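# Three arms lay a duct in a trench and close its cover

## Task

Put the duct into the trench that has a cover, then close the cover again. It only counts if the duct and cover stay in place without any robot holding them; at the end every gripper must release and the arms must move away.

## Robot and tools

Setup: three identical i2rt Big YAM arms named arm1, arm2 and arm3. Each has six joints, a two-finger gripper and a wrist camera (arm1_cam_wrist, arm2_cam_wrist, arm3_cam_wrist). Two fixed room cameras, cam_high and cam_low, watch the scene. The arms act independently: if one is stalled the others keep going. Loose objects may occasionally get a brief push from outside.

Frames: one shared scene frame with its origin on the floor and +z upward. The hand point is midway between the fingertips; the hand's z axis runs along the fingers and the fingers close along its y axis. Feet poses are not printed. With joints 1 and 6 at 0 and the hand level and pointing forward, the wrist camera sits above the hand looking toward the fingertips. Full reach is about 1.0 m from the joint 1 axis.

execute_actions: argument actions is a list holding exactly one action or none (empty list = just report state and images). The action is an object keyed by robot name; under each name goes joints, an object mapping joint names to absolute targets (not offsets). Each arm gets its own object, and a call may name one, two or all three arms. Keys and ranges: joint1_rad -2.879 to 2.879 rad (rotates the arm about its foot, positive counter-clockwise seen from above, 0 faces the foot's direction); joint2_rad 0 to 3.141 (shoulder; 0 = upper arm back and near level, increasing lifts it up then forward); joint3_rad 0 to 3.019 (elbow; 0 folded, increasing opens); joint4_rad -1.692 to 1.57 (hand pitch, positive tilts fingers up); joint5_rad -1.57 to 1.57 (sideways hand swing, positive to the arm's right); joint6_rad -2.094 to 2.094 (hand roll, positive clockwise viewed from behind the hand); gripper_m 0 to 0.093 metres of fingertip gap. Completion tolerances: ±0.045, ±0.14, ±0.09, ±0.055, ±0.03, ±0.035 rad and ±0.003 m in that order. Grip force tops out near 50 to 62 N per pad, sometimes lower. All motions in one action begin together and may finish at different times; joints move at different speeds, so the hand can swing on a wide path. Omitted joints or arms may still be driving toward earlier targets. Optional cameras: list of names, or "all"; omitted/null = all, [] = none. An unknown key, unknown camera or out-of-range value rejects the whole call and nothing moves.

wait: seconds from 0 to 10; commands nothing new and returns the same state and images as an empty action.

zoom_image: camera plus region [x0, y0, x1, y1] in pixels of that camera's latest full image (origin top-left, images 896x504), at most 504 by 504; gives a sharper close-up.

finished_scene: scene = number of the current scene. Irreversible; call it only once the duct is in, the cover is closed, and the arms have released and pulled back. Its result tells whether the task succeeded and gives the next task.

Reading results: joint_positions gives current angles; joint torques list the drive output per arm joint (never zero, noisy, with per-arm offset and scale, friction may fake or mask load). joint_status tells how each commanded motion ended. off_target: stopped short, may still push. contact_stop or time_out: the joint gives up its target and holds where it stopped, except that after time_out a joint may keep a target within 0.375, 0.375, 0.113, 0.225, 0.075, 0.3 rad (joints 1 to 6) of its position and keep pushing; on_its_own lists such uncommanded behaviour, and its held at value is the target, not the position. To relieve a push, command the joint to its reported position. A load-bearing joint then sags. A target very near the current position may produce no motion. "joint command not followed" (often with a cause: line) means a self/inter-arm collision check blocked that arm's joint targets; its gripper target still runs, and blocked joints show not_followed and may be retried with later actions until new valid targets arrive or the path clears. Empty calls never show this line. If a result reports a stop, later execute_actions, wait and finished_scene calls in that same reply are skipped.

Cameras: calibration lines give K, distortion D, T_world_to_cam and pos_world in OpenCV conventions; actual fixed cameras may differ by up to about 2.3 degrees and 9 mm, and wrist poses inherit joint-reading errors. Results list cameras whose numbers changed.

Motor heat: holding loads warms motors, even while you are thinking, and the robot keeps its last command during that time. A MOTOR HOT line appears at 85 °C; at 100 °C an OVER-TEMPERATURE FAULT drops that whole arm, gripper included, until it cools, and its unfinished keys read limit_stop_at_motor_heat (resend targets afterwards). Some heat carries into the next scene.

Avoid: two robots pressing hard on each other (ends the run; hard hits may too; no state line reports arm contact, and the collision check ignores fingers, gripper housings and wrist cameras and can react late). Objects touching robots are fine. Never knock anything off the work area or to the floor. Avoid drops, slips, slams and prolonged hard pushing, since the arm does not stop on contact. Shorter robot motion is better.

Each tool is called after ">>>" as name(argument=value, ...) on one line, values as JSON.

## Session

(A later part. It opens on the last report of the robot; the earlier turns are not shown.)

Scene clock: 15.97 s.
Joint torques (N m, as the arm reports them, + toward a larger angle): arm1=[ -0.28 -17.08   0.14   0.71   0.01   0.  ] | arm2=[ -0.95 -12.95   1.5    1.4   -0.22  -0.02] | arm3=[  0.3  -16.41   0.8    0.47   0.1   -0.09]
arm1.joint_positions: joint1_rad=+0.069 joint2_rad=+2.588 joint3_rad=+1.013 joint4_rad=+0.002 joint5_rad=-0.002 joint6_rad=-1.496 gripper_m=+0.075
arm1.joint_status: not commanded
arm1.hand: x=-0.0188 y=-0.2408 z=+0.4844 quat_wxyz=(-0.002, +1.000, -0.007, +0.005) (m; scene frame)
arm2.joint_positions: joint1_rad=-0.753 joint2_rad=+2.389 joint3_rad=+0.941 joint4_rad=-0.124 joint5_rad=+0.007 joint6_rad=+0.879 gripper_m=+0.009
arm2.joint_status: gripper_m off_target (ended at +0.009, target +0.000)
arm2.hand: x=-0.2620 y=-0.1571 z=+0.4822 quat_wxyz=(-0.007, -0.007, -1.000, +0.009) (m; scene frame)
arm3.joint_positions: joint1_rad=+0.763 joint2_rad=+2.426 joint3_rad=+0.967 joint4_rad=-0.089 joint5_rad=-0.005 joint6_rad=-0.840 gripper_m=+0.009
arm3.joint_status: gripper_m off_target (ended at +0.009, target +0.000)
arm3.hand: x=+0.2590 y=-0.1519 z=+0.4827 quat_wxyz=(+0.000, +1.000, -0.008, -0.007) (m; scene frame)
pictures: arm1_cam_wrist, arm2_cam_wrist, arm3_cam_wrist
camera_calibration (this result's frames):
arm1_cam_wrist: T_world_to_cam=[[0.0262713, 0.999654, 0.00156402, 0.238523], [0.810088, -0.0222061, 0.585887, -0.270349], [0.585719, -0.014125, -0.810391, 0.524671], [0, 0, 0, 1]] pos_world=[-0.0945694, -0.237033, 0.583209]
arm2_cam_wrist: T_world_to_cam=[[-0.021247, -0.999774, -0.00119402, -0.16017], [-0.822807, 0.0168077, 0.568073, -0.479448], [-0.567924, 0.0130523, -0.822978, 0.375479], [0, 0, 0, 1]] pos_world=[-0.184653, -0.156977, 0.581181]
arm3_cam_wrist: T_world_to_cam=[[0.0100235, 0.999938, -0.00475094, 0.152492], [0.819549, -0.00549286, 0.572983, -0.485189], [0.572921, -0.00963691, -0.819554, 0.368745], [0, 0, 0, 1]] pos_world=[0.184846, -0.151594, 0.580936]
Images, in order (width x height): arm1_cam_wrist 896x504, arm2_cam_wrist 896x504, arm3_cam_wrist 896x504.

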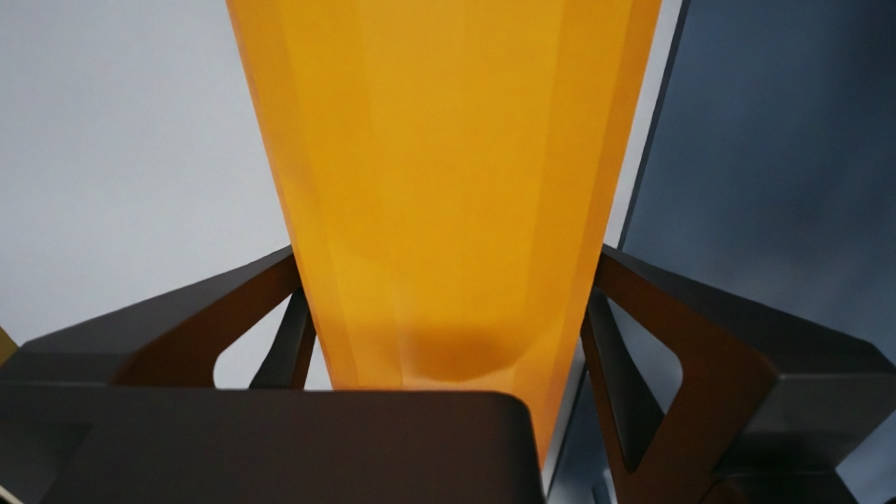

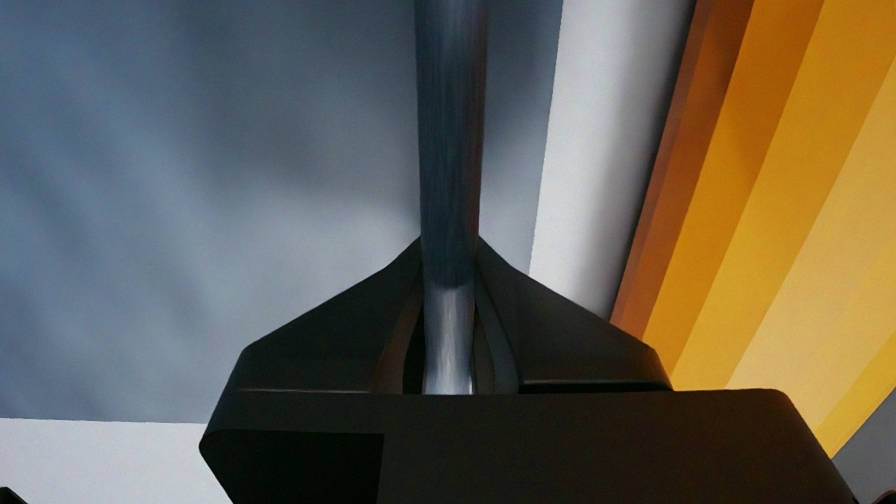

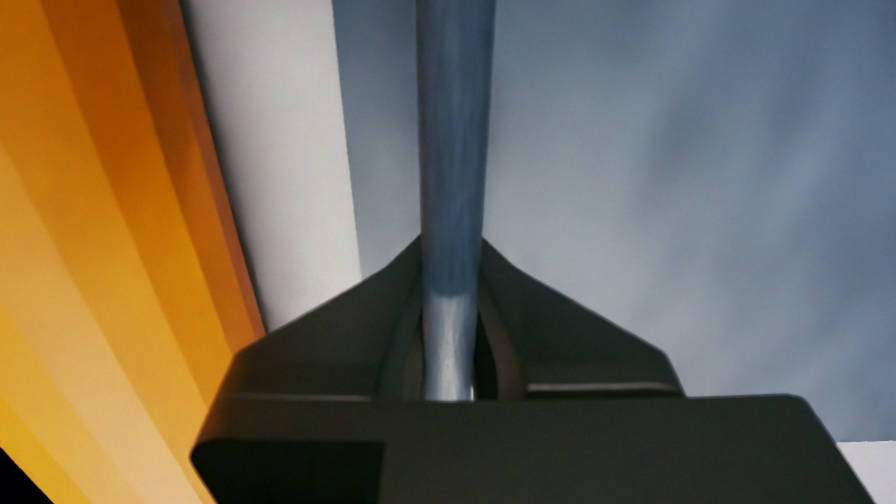

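>>> execute_actions(actions=[{"arm1":{"joints":{"joint2_rad":2.57,"joint3_rad":0.945,"joint4_rad":0.13}}}], cameras=[])

>>> execute_actions(actions=[{"arm1":{"joints":{"joint2_rad":2.575,"joint3_rad":0.871,"joint4_rad":0.265}}}], cameras=["cam_low","cam_high"])

Scene clock: 18.23 s.
Joint torques (N m, as the arm reports them, + toward a larger angle): arm1=[ -0.28 -17.78  -0.93   1.27   0.01   0.01] | arm2=[ -0.93 -12.88   1.5    1.39  -0.21  -0.02] | arm3=[  0.28 -16.56   0.79   0.47   0.1   -0.1 ]
arm1.joint_positions: joint1_rad=+0.069 joint2_rad=+2.588 joint3_rad=+0.952 joint4_rad=+0.114 joint5_rad=-0.002 joint6_rad=-1.497 gripper_m=+0.075
arm1.joint_status: all done
arm1.hand: x=-0.0182 y=-0.2514 z=+0.4855 quat_wxyz=(-0.028, +1.000, -0.006, +0.003) (m; scene frame)
arm2.joint_positions: joint1_rad=-0.753 joint2_rad=+2.389 joint3_rad=+0.941 joint4_rad=-0.124 joint5_rad=+0.007 joint6_rad=+0.879 gripper_m=+0.009
arm2.joint_status: not commanded
arm2.hand: x=-0.2620 y=-0.1571 z=+0.4822 quat_wxyz=(-0.007, -0.007, -1.000, +0.009) (m; scene frame)
arm3.joint_positions: joint1_rad=+0.763 joint2_rad=+2.426 joint3_rad=+0.967 joint4_rad=-0.089 joint5_rad=-0.005 joint6_rad=-0.840 gripper_m=+0.009
arm3.joint_status: not commanded
arm3.hand: x=+0.2590 y=-0.1519 z=+0.4827 quat_wxyz=(+0.000, +1.000, -0.008, -0.007) (m; scene frame)
pictures: none
No camera images: the call's "cameras" was empty. Leave "cameras" out to get every camera's image.

Scene clock: 19.13 s.
Joint torques (N m, as the arm reports them, + toward a larger angle): arm1=[ -0.26 -16.74  -1.16   1.41   0.01   0.02] | arm2=[ -1.   -12.77   1.51   1.38  -0.2   -0.01] | arm3=[  0.28 -16.52   0.81   0.49   0.1   -0.1 ]
arm1.joint_positions: joint1_rad=+0.069 joint2_rad=+2.588 joint3_rad=+0.874 joint4_rad=+0.248 joint5_rad=-0.002 joint6_rad=-1.497 gripper_m=+0.075
arm1.joint_status: all done
arm1.hand: x=-0.0172 y=-0.2675 z=+0.4895 quat_wxyz=(-0.056, +0.998, -0.006, +0.001) (m; scene frame)
arm2.joint_positions: joint1_rad=-0.753 joint2_rad=+2.389 joint3_rad=+0.941 joint4_rad=-0.124 joint5_rad=+0.007 joint6_rad=+0.879 gripper_m=+0.009
arm2.joint_status: not commanded
arm2.hand: x=-0.2620 y=-0.1571 z=+0.4822 quat_wxyz=(-0.007, -0.007, -1.000, +0.009) (m; scene frame)
arm3.joint_positions: joint1_rad=+0.763 joint2_rad=+2.426 joint3_rad=+0.967 joint4_rad=-0.089 joint5_rad=-0.005 joint6_rad=-0.840 gripper_m=+0.009
arm3.joint_status: not commanded
arm3.hand: x=+0.2590 y=-0.1519 z=+0.4827 quat_wxyz=(+0.000, +1.000, -0.008, -0.007) (m; scene frame)
pictures: cam_high, cam_low
Images, in order (width x height): cam_high 896x504, cam_low 896x504.

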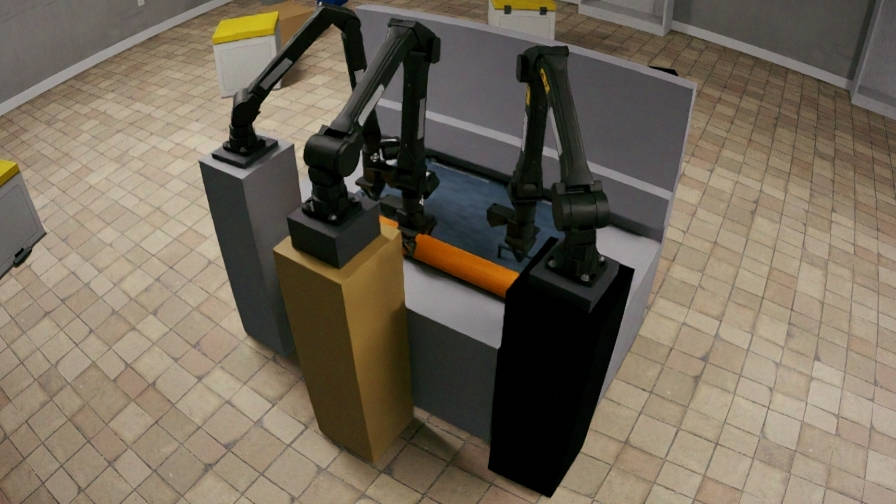

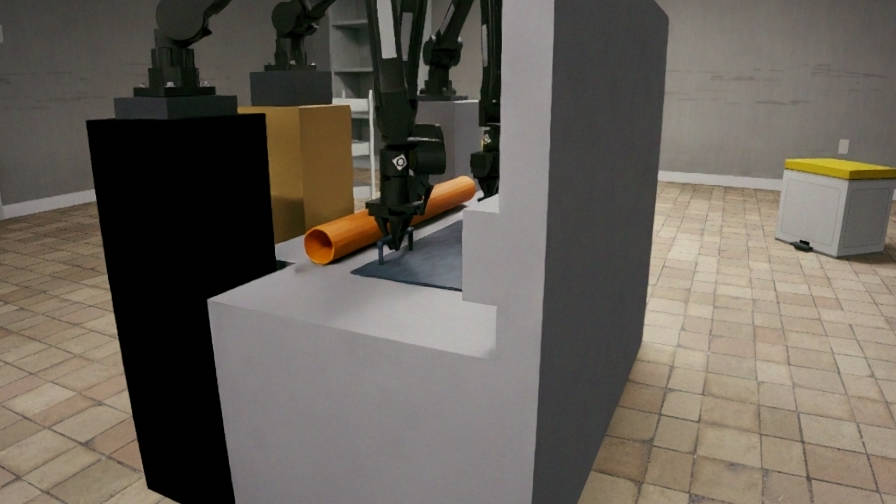

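Now lift the lid, half step first.

>>> execute_actions(actions=[{"arm2":{"joints":{"joint1_rad":-0.74,"joint2_rad":2.265,"joint3_rad":0.922,"joint4_rad":-0.23,"joint6_rad":0.892}},"arm3":{"joints":{"joint1_rad":0.75,"joint2_rad":2.30,"joint3_rad":0.946,"joint4_rad":-0.195,"joint6_rad":-0.853}}}], cameras=["cam_low"])

Scene clock: 20.03 s.
Joint torques (N m, as the arm reports them, + toward a larger angle): arm1=[ -0.28 -16.55  -1.2    1.43   0.01   0.02] | arm2=[ -1.09 -17.58   1.36  -0.37  -0.18   0.05] | arm3=[  0.24 -21.9    0.63  -0.59   0.01  -0.02]
arm1.joint_positions: joint1_rad=+0.069 joint2_rad=+2.588 joint3_rad=+0.874 joint4_rad=+0.248 joint5_rad=-0.002 joint6_rad=-1.497 gripper_m=+0.075
arm1.joint_status: not commanded
arm1.hand: x=-0.0172 y=-0.2675 z=+0.4895 quat_wxyz=(-0.056, +0.998, -0.006, +0.001) (m; scene frame)
arm2.joint_positions: joint1_rad=-0.747 joint2_rad=+2.314 joint3_rad=+0.930 joint4_rad=-0.204 joint5_rad=+0.007 joint6_rad=+0.888 gripper_m=+0.009
arm2.joint_status: all done
arm2.hand: x=-0.2621 y=-0.1524 z=+0.5095 quat_wxyz=(-0.002, -0.009, -1.000, +0.015) (m; scene frame)
arm3.joint_positions: joint1_rad=+0.756 joint2_rad=+2.353 joint3_rad=+0.957 joint4_rad=-0.174 joint5_rad=-0.002 joint6_rad=-0.840 gripper_m=+0.009
arm3.joint_status: all done
arm3.hand: x=+0.2593 y=-0.1474 z=+0.5096 quat_wxyz=(+0.008, +1.000, -0.012, +0.001) (m; scene frame)
pictures: cam_low
Images, in order (width x height): cam_low 896x504.

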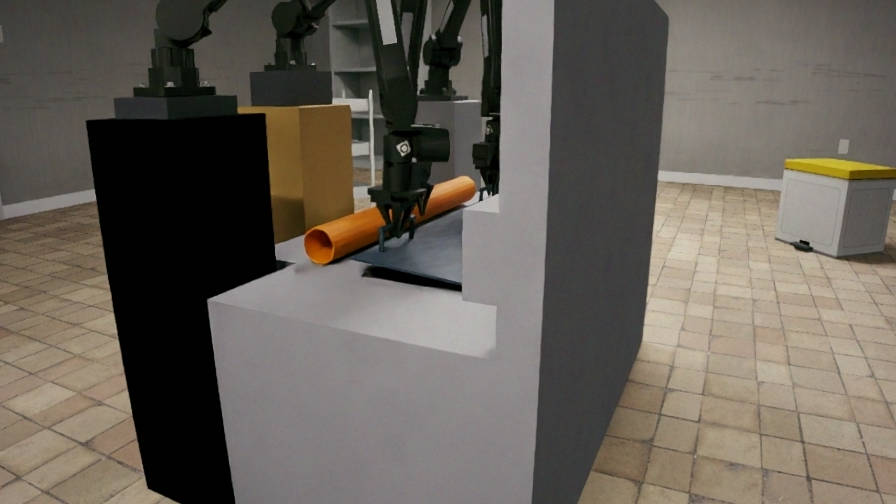

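>>> execute_actions(actions=[{"arm2":{"joints":{"joint1_rad":-0.712,"joint2_rad":2.094,"joint3_rad":0.915,"joint4_rad":-0.335,"joint6_rad":0.92}},"arm3":{"joints":{"joint1_rad":0.72,"joint2_rad":2.133,"joint3_rad":0.937,"joint4_rad":-0.302,"joint6_rad":-0.885}}}], cameras=["cam_low"])

Scene clock: 21.13 s.
Joint torques (N m, as the arm reports them, + toward a larger angle): arm1=[ -0.23 -16.6   -1.19   1.43   0.01   0.02] | arm2=[ -1.   -17.06   4.18   0.33  -0.19   0.05] | arm3=[  0.25 -21.55   2.8    0.2    0.05  -0.05]
arm1.joint_positions: joint1_rad=+0.069 joint2_rad=+2.588 joint3_rad=+0.874 joint4_rad=+0.248 joint5_rad=-0.002 joint6_rad=-1.497 gripper_m=+0.075
arm1.joint_status: not commanded
arm1.hand: x=-0.0172 y=-0.2675 z=+0.4895 quat_wxyz=(-0.056, +0.998, -0.006, +0.001) (m; scene frame)
arm2.joint_positions: joint1_rad=-0.720 joint2_rad=+2.147 joint3_rad=+0.906 joint4_rad=-0.324 joint5_rad=+0.007 joint6_rad=+0.916 gripper_m=+0.009
arm2.joint_status: all done
arm2.hand: x=-0.2614 y=-0.1330 z=+0.5708 quat_wxyz=(-0.009, -0.009, -1.000, +0.006) (m; scene frame)
arm3.joint_positions: joint1_rad=+0.728 joint2_rad=+2.191 joint3_rad=+0.932 joint4_rad=-0.302 joint5_rad=-0.004 joint6_rad=-0.868 gripper_m=+0.009
arm3.joint_status: all done
arm3.hand: x=+0.2590 y=-0.1283 z=+0.5702 quat_wxyz=(+0.004, +1.000, -0.012, -0.003) (m; scene frame)
pictures: cam_low
Images, in order (width x height): cam_low 896x504.

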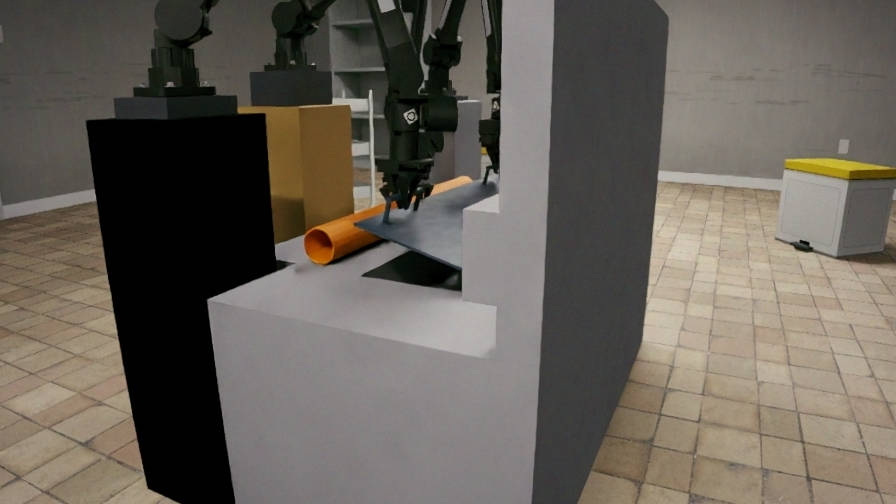

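>>> execute_actions(actions=[{"arm2":{"joints":{"joint1_rad":-0.646,"joint2_rad":1.925,"joint3_rad":1.012,"joint4_rad":-0.588,"joint6_rad":0.985}},"arm3":{"joints":{"joint1_rad":0.655,"joint2_rad":1.96,"joint3_rad":1.025,"joint4_rad":-0.55,"joint6_rad":-0.95}}}], cameras=[])

>>> execute_actions(actions=[{"arm2":{"joints":{"joint1_rad":-0.572,"joint2_rad":1.885,"joint3_rad":1.21,"joint4_rad":-0.826,"joint6_rad":1.06}},"arm3":{"joints":{"joint1_rad":0.58,"joint2_rad":1.915,"joint3_rad":1.216,"joint4_rad":-0.786,"joint6_rad":-1.025}}}], cameras=["cam_low","cam_high","arm3_cam_wrist"])

Scene clock: 22.67 s.
Joint torques (N m, as the arm reports them, + toward a larger angle): arm1=[ -0.26 -16.6   -1.18   1.43   0.01   0.02] | arm2=[ -0.89 -17.11   8.38  -0.56  -0.46   0.06] | arm3=[  0.11 -21.54   6.42  -0.62   0.27  -0.08]
arm1.joint_positions: joint1_rad=+0.069 joint2_rad=+2.588 joint3_rad=+0.874 joint4_rad=+0.248 joint5_rad=-0.002 joint6_rad=-1.497 gripper_m=+0.075
arm1.joint_status: not commanded
arm1.hand: x=-0.0172 y=-0.2675 z=+0.4895 quat_wxyz=(-0.056, +0.998, -0.006, +0.001) (m; scene frame)
arm2.joint_positions: joint1_rad=-0.656 joint2_rad=+1.973 joint3_rad=+0.978 joint4_rad=-0.558 joint5_rad=+0.014 joint6_rad=+0.980 gripper_m=+0.009
arm2.joint_status: all done
arm2.hand: x=-0.2621 y=-0.0885 z=+0.6526 quat_wxyz=(-0.016, -0.009, -1.000, +0.003) (m; scene frame)
arm3.joint_positions: joint1_rad=+0.663 joint2_rad=+2.014 joint3_rad=+0.992 joint4_rad=-0.526 joint5_rad=-0.009 joint6_rad=-0.932 gripper_m=+0.009
arm3.joint_status: all done
arm3.hand: x=+0.2602 y=-0.0842 z=+0.6513 quat_wxyz=(+0.001, +1.000, -0.013, -0.008) (m; scene frame)
pictures: none
No camera images: the call's "cameras" was empty. Leave "cameras" out to get every camera's image.

Scene clock: 23.57 s.
Joint torques (N m, as the arm reports them, + toward a larger angle): arm1=[ -0.31 -16.61  -1.18   1.44   0.01   0.02] | arm2=[  0.8  -19.63  12.49  -0.33  -0.94   0.21] | arm3=[ -1.53 -25.52   9.82  -0.43   0.61  -0.21]
arm1.joint_positions: joint1_rad=+0.069 joint2_rad=+2.588 joint3_rad=+0.874 joint4_rad=+0.248 joint5_rad=-0.002 joint6_rad=-1.497 gripper_m=+0.075
arm1.joint_status: not commanded
arm1.hand: x=-0.0172 y=-0.2675 z=+0.4895 quat_wxyz=(-0.056, +0.998, -0.006, +0.001) (m; scene frame)
arm2.joint_positions: joint1_rad=-0.603 joint2_rad=+1.957 joint3_rad=+1.141 joint4_rad=-0.804 joint5_rad=+0.028 joint6_rad=+1.039 gripper_m=+0.009
arm2.joint_status: all done
arm2.hand: x=-0.2629 y=-0.0484 z=+0.6984 quat_wxyz=(-0.004, -0.012, -0.999, +0.034) (m; scene frame)
arm3.joint_positions: joint1_rad=+0.609 joint2_rad=+1.992 joint3_rad=+1.150 joint4_rad=-0.771 joint5_rad=-0.019 joint6_rad=-0.992 gripper_m=+0.009
arm3.joint_status: all done
arm3.hand: x=+0.2618 y=-0.0437 z=+0.6968 quat_wxyz=(+0.030, +0.999, -0.010, +0.006) (m; scene frame)
pictures: arm3_cam_wrist, cam_high, cam_low
camera_calibration (this result's frames):
arm3_cam_wrist: T_world_to_cam=[[0.013511, 0.997843, -0.0642411, 0.0857441], [0.805078, 0.0272469, 0.592542, -0.61793], [0.593014, -0.0597249, -0.802974, 0.524669], [0, 0, 0, 1]] pos_world=[0.185187, -0.0373866, 0.792954]
Images, in order (width x height): arm3_cam_wrist 896x504, cam_high 896x504, cam_low 896x504.

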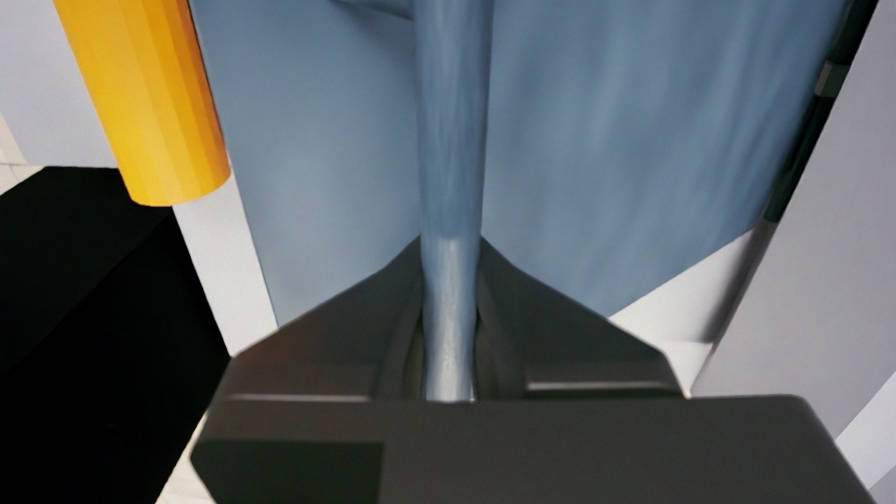

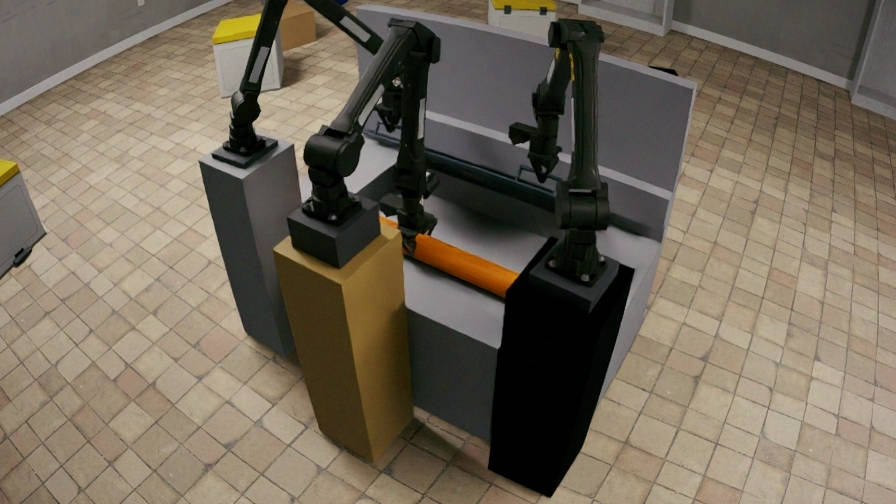

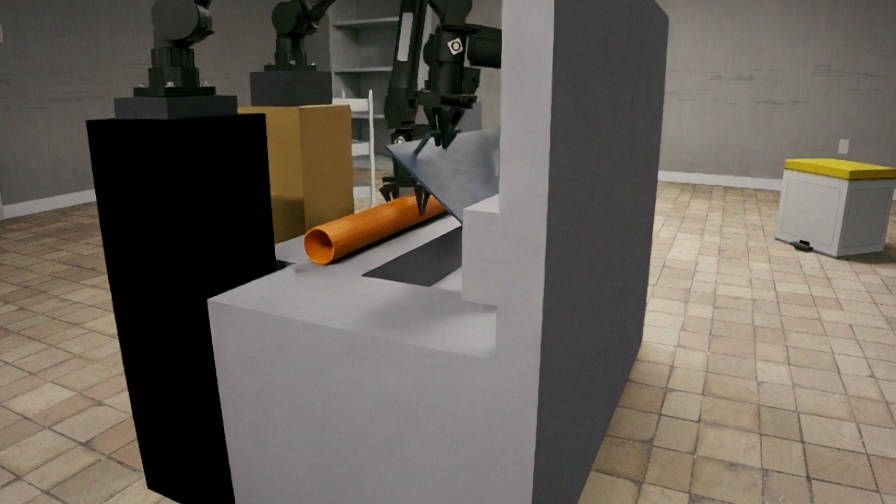

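>>> execute_actions(actions=[{"arm2":{"joints":{"joint1_rad":-0.598,"joint2_rad":1.912,"joint3_rad":1.172,"joint4_rad":-0.81,"joint6_rad":1.04}},"arm3":{"joints":{"joint1_rad":0.604,"joint2_rad":1.945,"joint3_rad":1.18,"joint4_rad":-0.777,"joint6_rad":-0.995}},"arm1":{"joints":{"joint2_rad":2.52}}}], cameras=["cam_low","cam_high","arm1_cam_wrist"])

>>> zoom_image(camera="cam_low", region=[280, 120, 520, 300])

>>> zoom_image(camera="cam_high", region=[300, 110, 660, 310])

Scene clock: 24.60 s.
Joint torques (N m, as the arm reports them, + toward a larger angle): arm1=[ -0.28 -20.82  -1.07   1.48   0.01   0.02] | arm2=[ -1.07 -17.91   9.35   0.37  -0.75   0.06] | arm3=[  0.36 -22.21   7.18  -0.13   0.62   0.05]
arm1.joint_positions: joint1_rad=+0.069 joint2_rad=+2.579 joint3_rad=+0.874 joint4_rad=+0.248 joint5_rad=-0.002 joint6_rad=-1.497 gripper_m=+0.075
arm1.joint_status: all done
arm1.hand: x=-0.0175 y=-0.2635 z=+0.4923 quat_wxyz=(-0.060, +0.998, -0.006, +0.001) (m; scene frame)
arm2.joint_positions: joint1_rad=-0.606 joint2_rad=+1.957 joint3_rad=+1.141 joint4_rad=-0.804 joint5_rad=+0.023 joint6_rad=+1.037 gripper_m=+0.009
arm2.joint_status: all done
arm2.hand: x=-0.2627 y=-0.0486 z=+0.6984 quat_wxyz=(-0.002, -0.012, -0.999, +0.033) (m; scene frame)
arm3.joint_positions: joint1_rad=+0.609 joint2_rad=+1.993 joint3_rad=+1.150 joint4_rad=-0.771 joint5_rad=-0.019 joint6_rad=-0.989 gripper_m=+0.009
arm3.joint_status: all done
arm3.hand: x=+0.2616 y=-0.0439 z=+0.6966 quat_wxyz=(+0.030, +0.999, -0.011, +0.006) (m; scene frame)
pictures: arm1_cam_wrist, cam_high, cam_low
camera_calibration (this result's frames):
arm1_cam_wrist: T_world_to_cam=[[0.024951, 0.992928, 0.116069, 0.203068], [0.81423, -0.0875471, 0.573903, -0.28776], [0.580006, 0.080187, -0.810656, 0.554856], [0, 0, 0, 1]] pos_world=[-0.0925836, -0.271316, 0.591374]
Images, in order (width x height): arm1_cam_wrist 896x504, cam_high 896x504, cam_low 896x504.

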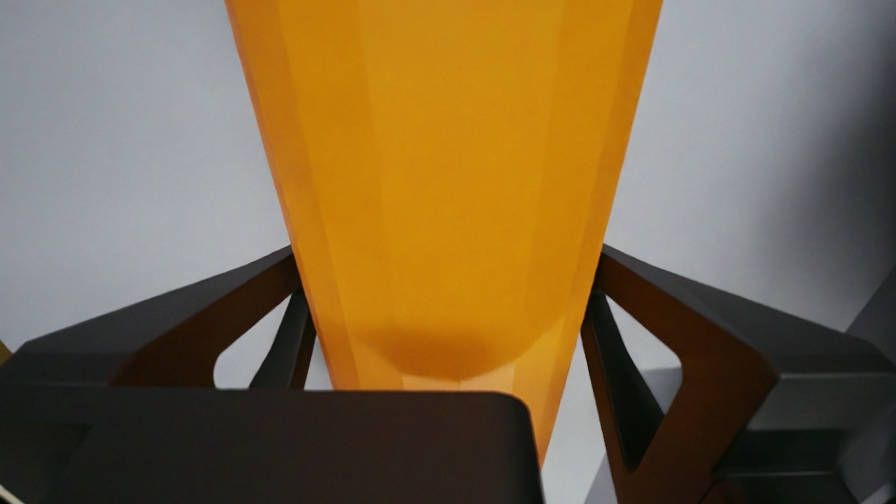

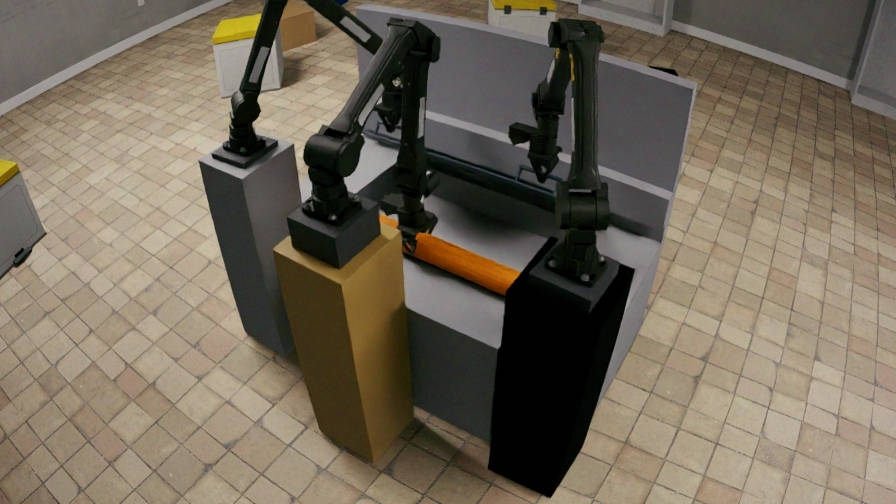

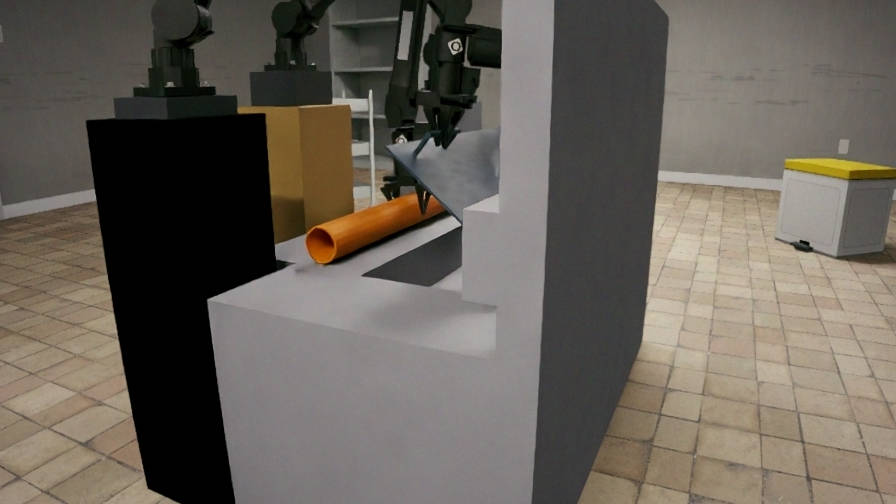

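Region (280, 120, 520, 300) of cam_low's 896x504 image, scaled by 2.100, with more detail than that image has; it fills the top 378 rows of this view, and the rest is white.

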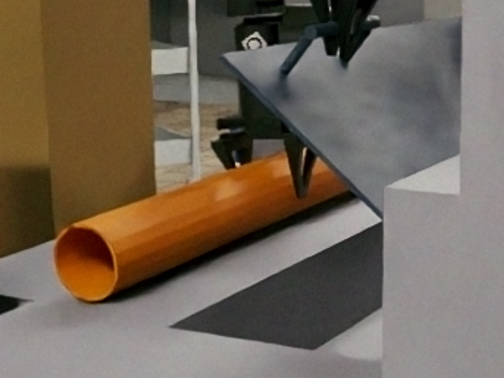

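Region (300, 110, 660, 310) of cam_high's 896x504 image, scaled by 1.400, with more detail than that image has.

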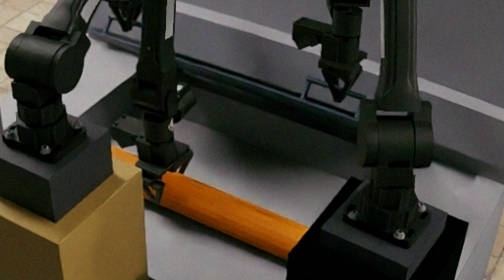

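>>> execute_actions(actions=[{"arm1":{"joints":{"joint1_rad":0.032,"joint2_rad":2.51,"joint3_rad":1.065,"joint4_rad":0.41,"joint6_rad":-1.54}}}], cameras=["cam_low","cam_high","arm1_cam_wrist"])

Scene clock: 26.93 s.
Joint torques (N m, as the arm reports them, + toward a larger angle): arm1=[ -0.26 -23.83   3.04   2.22   0.04  -0.02] | arm2=[ -0.79 -17.42   9.28   0.31  -0.49   0.05] | arm3=[  0.37 -21.94   7.3   -0.26   0.37   0.03]
arm1.joint_positions: joint1_rad=+0.033 joint2_rad=+2.575 joint3_rad=+1.050 joint4_rad=+0.391 joint5_rad=-0.002 joint6_rad=-1.527 gripper_m=+0.075
arm1.joint_status: all done
arm1.hand: x=-0.0083 y=-0.1185 z=+0.5133 quat_wxyz=(-0.220, +0.975, -0.008, -0.003) (m; scene frame)
arm2.joint_positions: joint1_rad=-0.607 joint2_rad=+1.954 joint3_rad=+1.142 joint4_rad=-0.803 joint5_rad=+0.015 joint6_rad=+1.037 gripper_m=+0.009
arm2.joint_status: not commanded
arm2.hand: x=-0.2628 y=-0.0468 z=+0.6996 quat_wxyz=(+0.000, -0.013, -1.000, +0.029) (m; scene frame)
arm3.joint_positions: joint1_rad=+0.609 joint2_rad=+1.990 joint3_rad=+1.151 joint4_rad=-0.769 joint5_rad=-0.012 joint6_rad=-0.989 gripper_m=+0.009
arm3.joint_status: not commanded
arm3.hand: x=+0.2617 y=-0.0419 z=+0.6980 quat_wxyz=(+0.026, +1.000, -0.011, +0.007) (m; scene frame)
pictures: arm1_cam_wrist, cam_high, cam_low
camera_calibration (this result's frames):
arm1_cam_wrist: T_world_to_cam=[[0.0301553, 0.904238, 0.425963, -0.113099], [0.816874, -0.267884, 0.510837, -0.283576], [0.576027, 0.332554, -0.746727, 0.55198], [0, 0, 0, 1]] pos_world=[-0.0828989, -0.15726, 0.605215]
Images, in order (width x height): arm1_cam_wrist 896x504, cam_high 896x504, cam_low 896x504.

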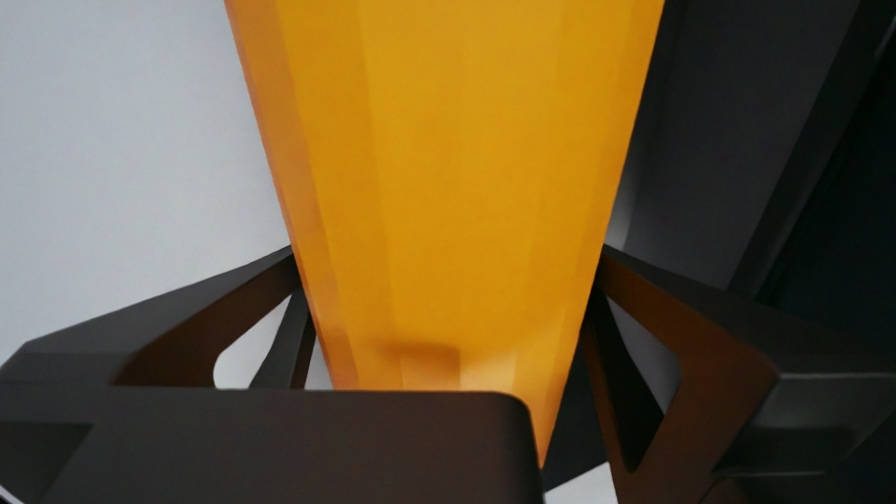

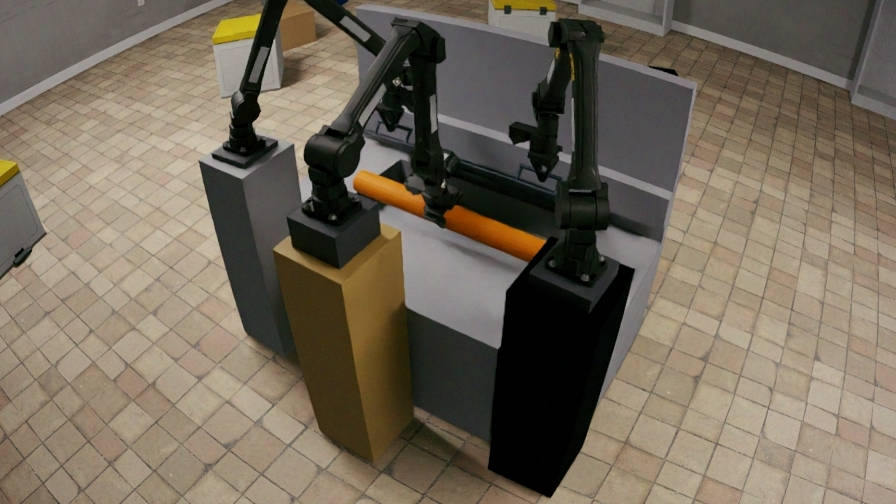

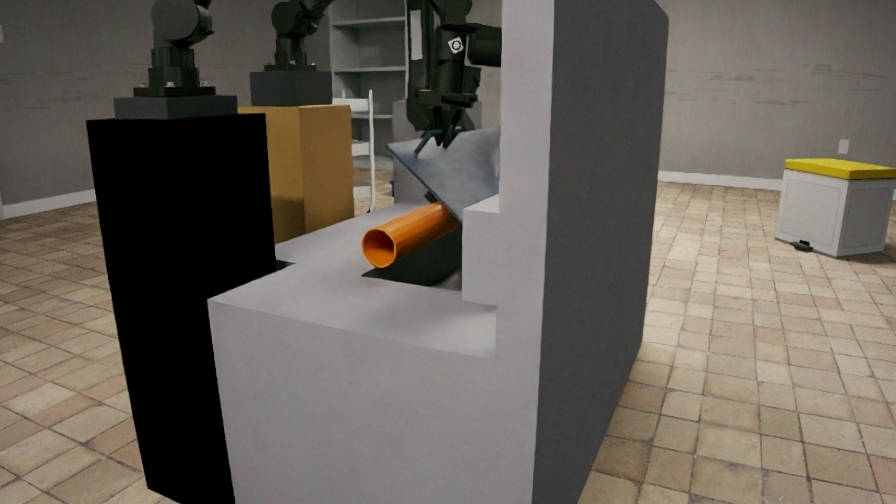

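>>> execute_actions(actions=[{"arm1":{"joints":{"joint1_rad":0.03,"joint2_rad":2.735,"joint3_rad":1.32,"joint4_rad":0.35}}}], cameras=["cam_low","cam_high"])

>>> zoom_image(camera="cam_high", region=[300, 110, 660, 310])

Scene clock: 28.10 s.
Joint torques (N m, as the arm reports them, + toward a larger angle): arm1=[ -0.41 -23.46   4.07   1.62   0.03  -0.01] | arm2=[ -1.02 -17.57   9.34   0.27  -0.49   0.05] | arm3=[  0.44 -21.95   7.15  -0.23   0.41   0.04]
arm1.joint_positions: joint1_rad=+0.033 joint2_rad=+2.775 joint3_rad=+1.300 joint4_rad=+0.345 joint5_rad=-0.002 joint6_rad=-1.527 gripper_m=+0.075
arm1.joint_status: all done
arm1.hand: x=-0.0085 y=-0.0763 z=+0.4419 quat_wxyz=(-0.222, +0.975, -0.008, -0.003) (m; scene frame)
arm2.joint_positions: joint1_rad=-0.607 joint2_rad=+1.954 joint3_rad=+1.142 joint4_rad=-0.803 joint5_rad=+0.015 joint6_rad=+1.036 gripper_m=+0.009
arm2.joint_status: not commanded
arm2.hand: x=-0.2627 y=-0.0469 z=+0.6996 quat_wxyz=(+0.000, -0.013, -1.000, +0.029) (m; scene frame)
arm3.joint_positions: joint1_rad=+0.609 joint2_rad=+1.990 joint3_rad=+1.151 joint4_rad=-0.769 joint5_rad=-0.013 joint6_rad=-0.989 gripper_m=+0.009
arm3.joint_status: not commanded
arm3.hand: x=+0.2617 y=-0.0420 z=+0.6980 quat_wxyz=(+0.026, +1.000, -0.011, +0.007) (m; scene frame)
pictures: cam_high, cam_low
Images, in order (width x height): cam_high 896x504, cam_low 896x504.

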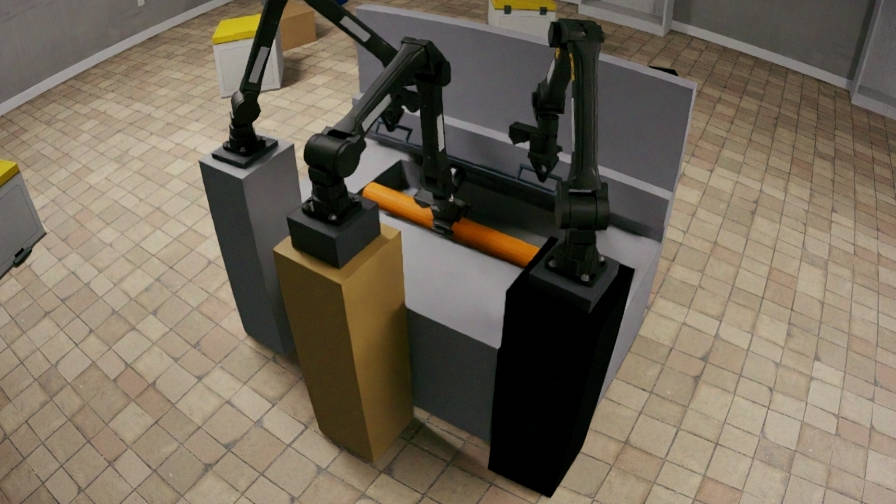

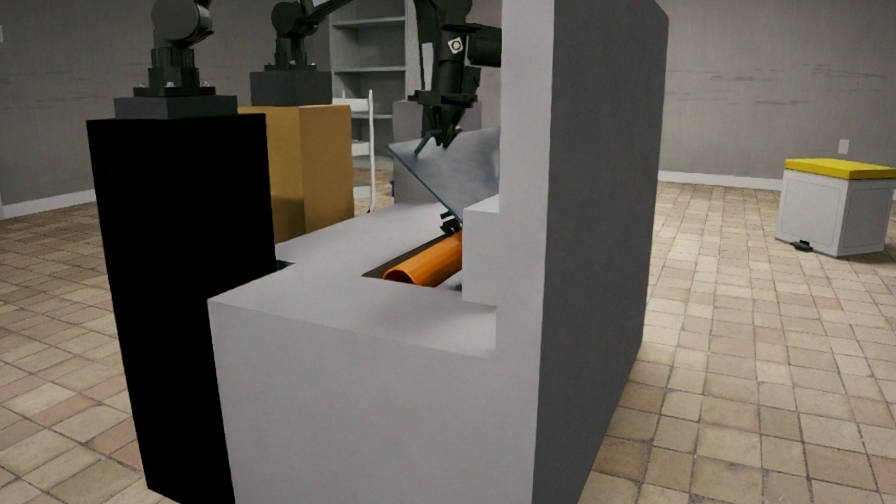

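Region (300, 110, 660, 310) of cam_high's 896x504 image, scaled by 1.400, with more detail than that image has.

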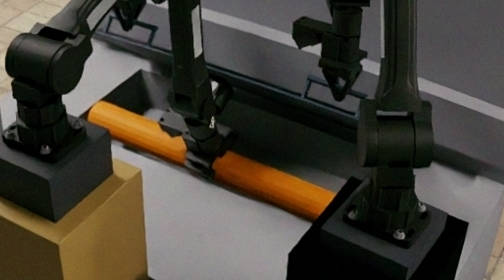

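It's entering. Continue down.

>>> execute_actions(actions=[{"arm1":{"joints":{"joint2_rad":2.853,"joint3_rad":1.524,"joint4_rad":0.288}}}], cameras=["cam_low","cam_high"])

>>> zoom_image(camera="cam_high", region=[300, 110, 660, 310])

Scene clock: 29.13 s.
Joint torques (N m, as the arm reports them, + toward a larger angle): arm1=[ -0.42 -24.32   6.22   1.53   0.03  -0.01] | arm2=[ -0.93 -17.66   9.3    0.27  -0.49   0.04] | arm3=[  0.44 -21.85   7.16  -0.23   0.41   0.04]
arm1.joint_positions: joint1_rad=+0.033 joint2_rad=+2.885 joint3_rad=+1.491 joint4_rad=+0.285 joint5_rad=-0.002 joint6_rad=-1.527 gripper_m=+0.075
arm1.joint_status: all done
arm1.hand: x=-0.0091 y=-0.0353 z=+0.4064 quat_wxyz=(-0.232, +0.973, -0.008, -0.003) (m; scene frame)
arm2.joint_positions: joint1_rad=-0.607 joint2_rad=+1.954 joint3_rad=+1.142 joint4_rad=-0.803 joint5_rad=+0.015 joint6_rad=+1.036 gripper_m=+0.009
arm2.joint_status: not commanded
arm2.hand: x=-0.2627 y=-0.0469 z=+0.6996 quat_wxyz=(+0.000, -0.013, -1.000, +0.029) (m; scene frame)
arm3.joint_positions: joint1_rad=+0.609 joint2_rad=+1.990 joint3_rad=+1.151 joint4_rad=-0.769 joint5_rad=-0.013 joint6_rad=-0.989 gripper_m=+0.009
arm3.joint_status: not commanded
arm3.hand: x=+0.2617 y=-0.0420 z=+0.6980 quat_wxyz=(+0.026, +1.000, -0.011, +0.007) (m; scene frame)
pictures: cam_high, cam_low
Images, in order (width x height): cam_high 896x504, cam_low 896x504.

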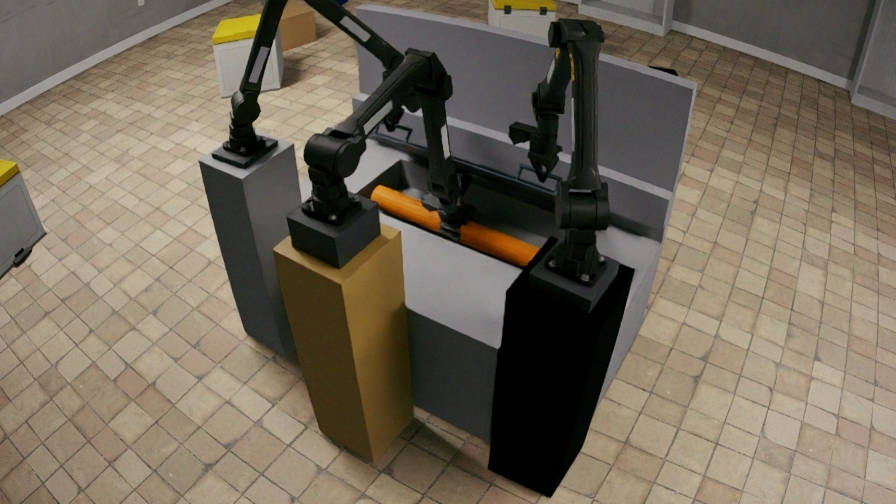

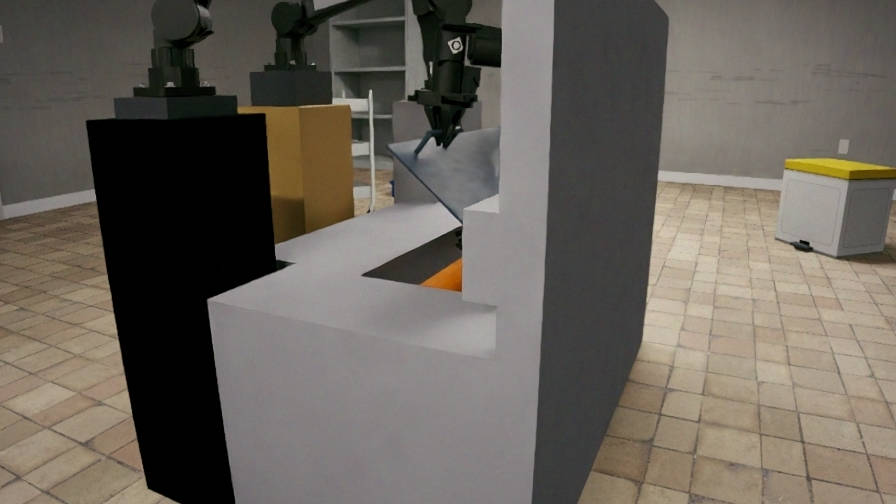

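Region (300, 110, 660, 310) of cam_high's 896x504 image, scaled by 1.400, with more detail than that image has.

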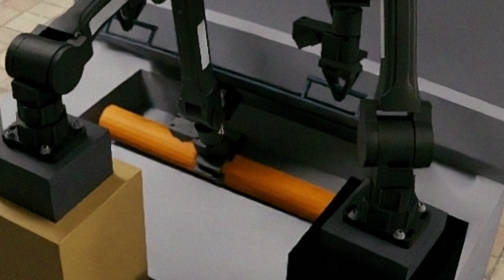

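>>> execute_actions(actions=[{"arm1":{"joints":{"joint2_rad":2.905,"joint3_rad":1.56}}}], cameras=[])

Scene clock: 30.03 s.
Joint torques (N m, as the arm reports them, + toward a larger angle): arm1=[ -0.43 -23.     5.77   1.57   0.03  -0.02] | arm2=[ -0.84 -17.59   9.31   0.3   -0.48   0.05] | arm3=[  0.37 -21.94   7.13  -0.21   0.4    0.04]
arm1.joint_positions: joint1_rad=+0.033 joint2_rad=+2.926 joint3_rad=+1.531 joint4_rad=+0.283 joint5_rad=-0.002 joint6_rad=-1.527 gripper_m=+0.075
arm1.joint_status: all done
arm1.hand: x=-0.0089 y=-0.0353 z=+0.3905 quat_wxyz=(-0.231, +0.973, -0.008, -0.003) (m; scene frame)
arm2.joint_positions: joint1_rad=-0.607 joint2_rad=+1.954 joint3_rad=+1.142 joint4_rad=-0.803 joint5_rad=+0.015 joint6_rad=+1.036 gripper_m=+0.009
arm2.joint_status: not commanded
arm2.hand: x=-0.2627 y=-0.0469 z=+0.6996 quat_wxyz=(+0.000, -0.013, -1.000, +0.029) (m; scene frame)
arm3.joint_positions: joint1_rad=+0.609 joint2_rad=+1.990 joint3_rad=+1.151 joint4_rad=-0.769 joint5_rad=-0.013 joint6_rad=-0.989 gripper_m=+0.009
arm3.joint_status: not commanded
arm3.hand: x=+0.2617 y=-0.0420 z=+0.6980 quat_wxyz=(+0.026, +1.000, -0.011, +0.007) (m; scene frame)
pictures: none
No camera images: the call's "cameras" was empty. Leave "cameras" out to get every camera's image.

>>> execute_actions(actions=[{"arm1":{"joints":{"joint2_rad":2.945,"joint3_rad":1.595}}}], cameras=[])

Scene clock: 30.67 s.
Joint torques (N m, as the arm reports them, + toward a larger angle): arm1=[ -0.42 -21.88   6.28   1.53   0.     0.  ] | arm2=[ -0.99 -17.65   9.31   0.27  -0.49   0.05] | arm3=[  0.49 -21.87   7.19  -0.21   0.41   0.04]
arm1.joint_positions: joint1_rad=+0.033 joint2_rad=+2.952 joint3_rad=+1.561 joint4_rad=+0.283 joint5_rad=-0.002 joint6_rad=-1.529 gripper_m=+0.075
arm1.joint_status: all done
arm1.hand: x=-0.0087 y=-0.0322 z=+0.3813 quat_wxyz=(-0.233, +0.973, -0.007, -0.003) (m; scene frame)
arm2.joint_positions: joint1_rad=-0.607 joint2_rad=+1.954 joint3_rad=+1.142 joint4_rad=-0.803 joint5_rad=+0.015 joint6_rad=+1.036 gripper_m=+0.009
arm2.joint_status: not commanded
arm2.hand: x=-0.2627 y=-0.0469 z=+0.6996 quat_wxyz=(+0.000, -0.013, -1.000, +0.029) (m; scene frame)
arm3.joint_positions: joint1_rad=+0.609 joint2_rad=+1.990 joint3_rad=+1.151 joint4_rad=-0.769 joint5_rad=-0.013 joint6_rad=-0.989 gripper_m=+0.009
arm3.joint_status: not commanded
arm3.hand: x=+0.2617 y=-0.0420 z=+0.6980 quat_wxyz=(+0.026, +1.000, -0.011, +0.007) (m; scene frame)
pictures: none
No camera images: the call's "cameras" was empty. Leave "cameras" out to get every camera's image.


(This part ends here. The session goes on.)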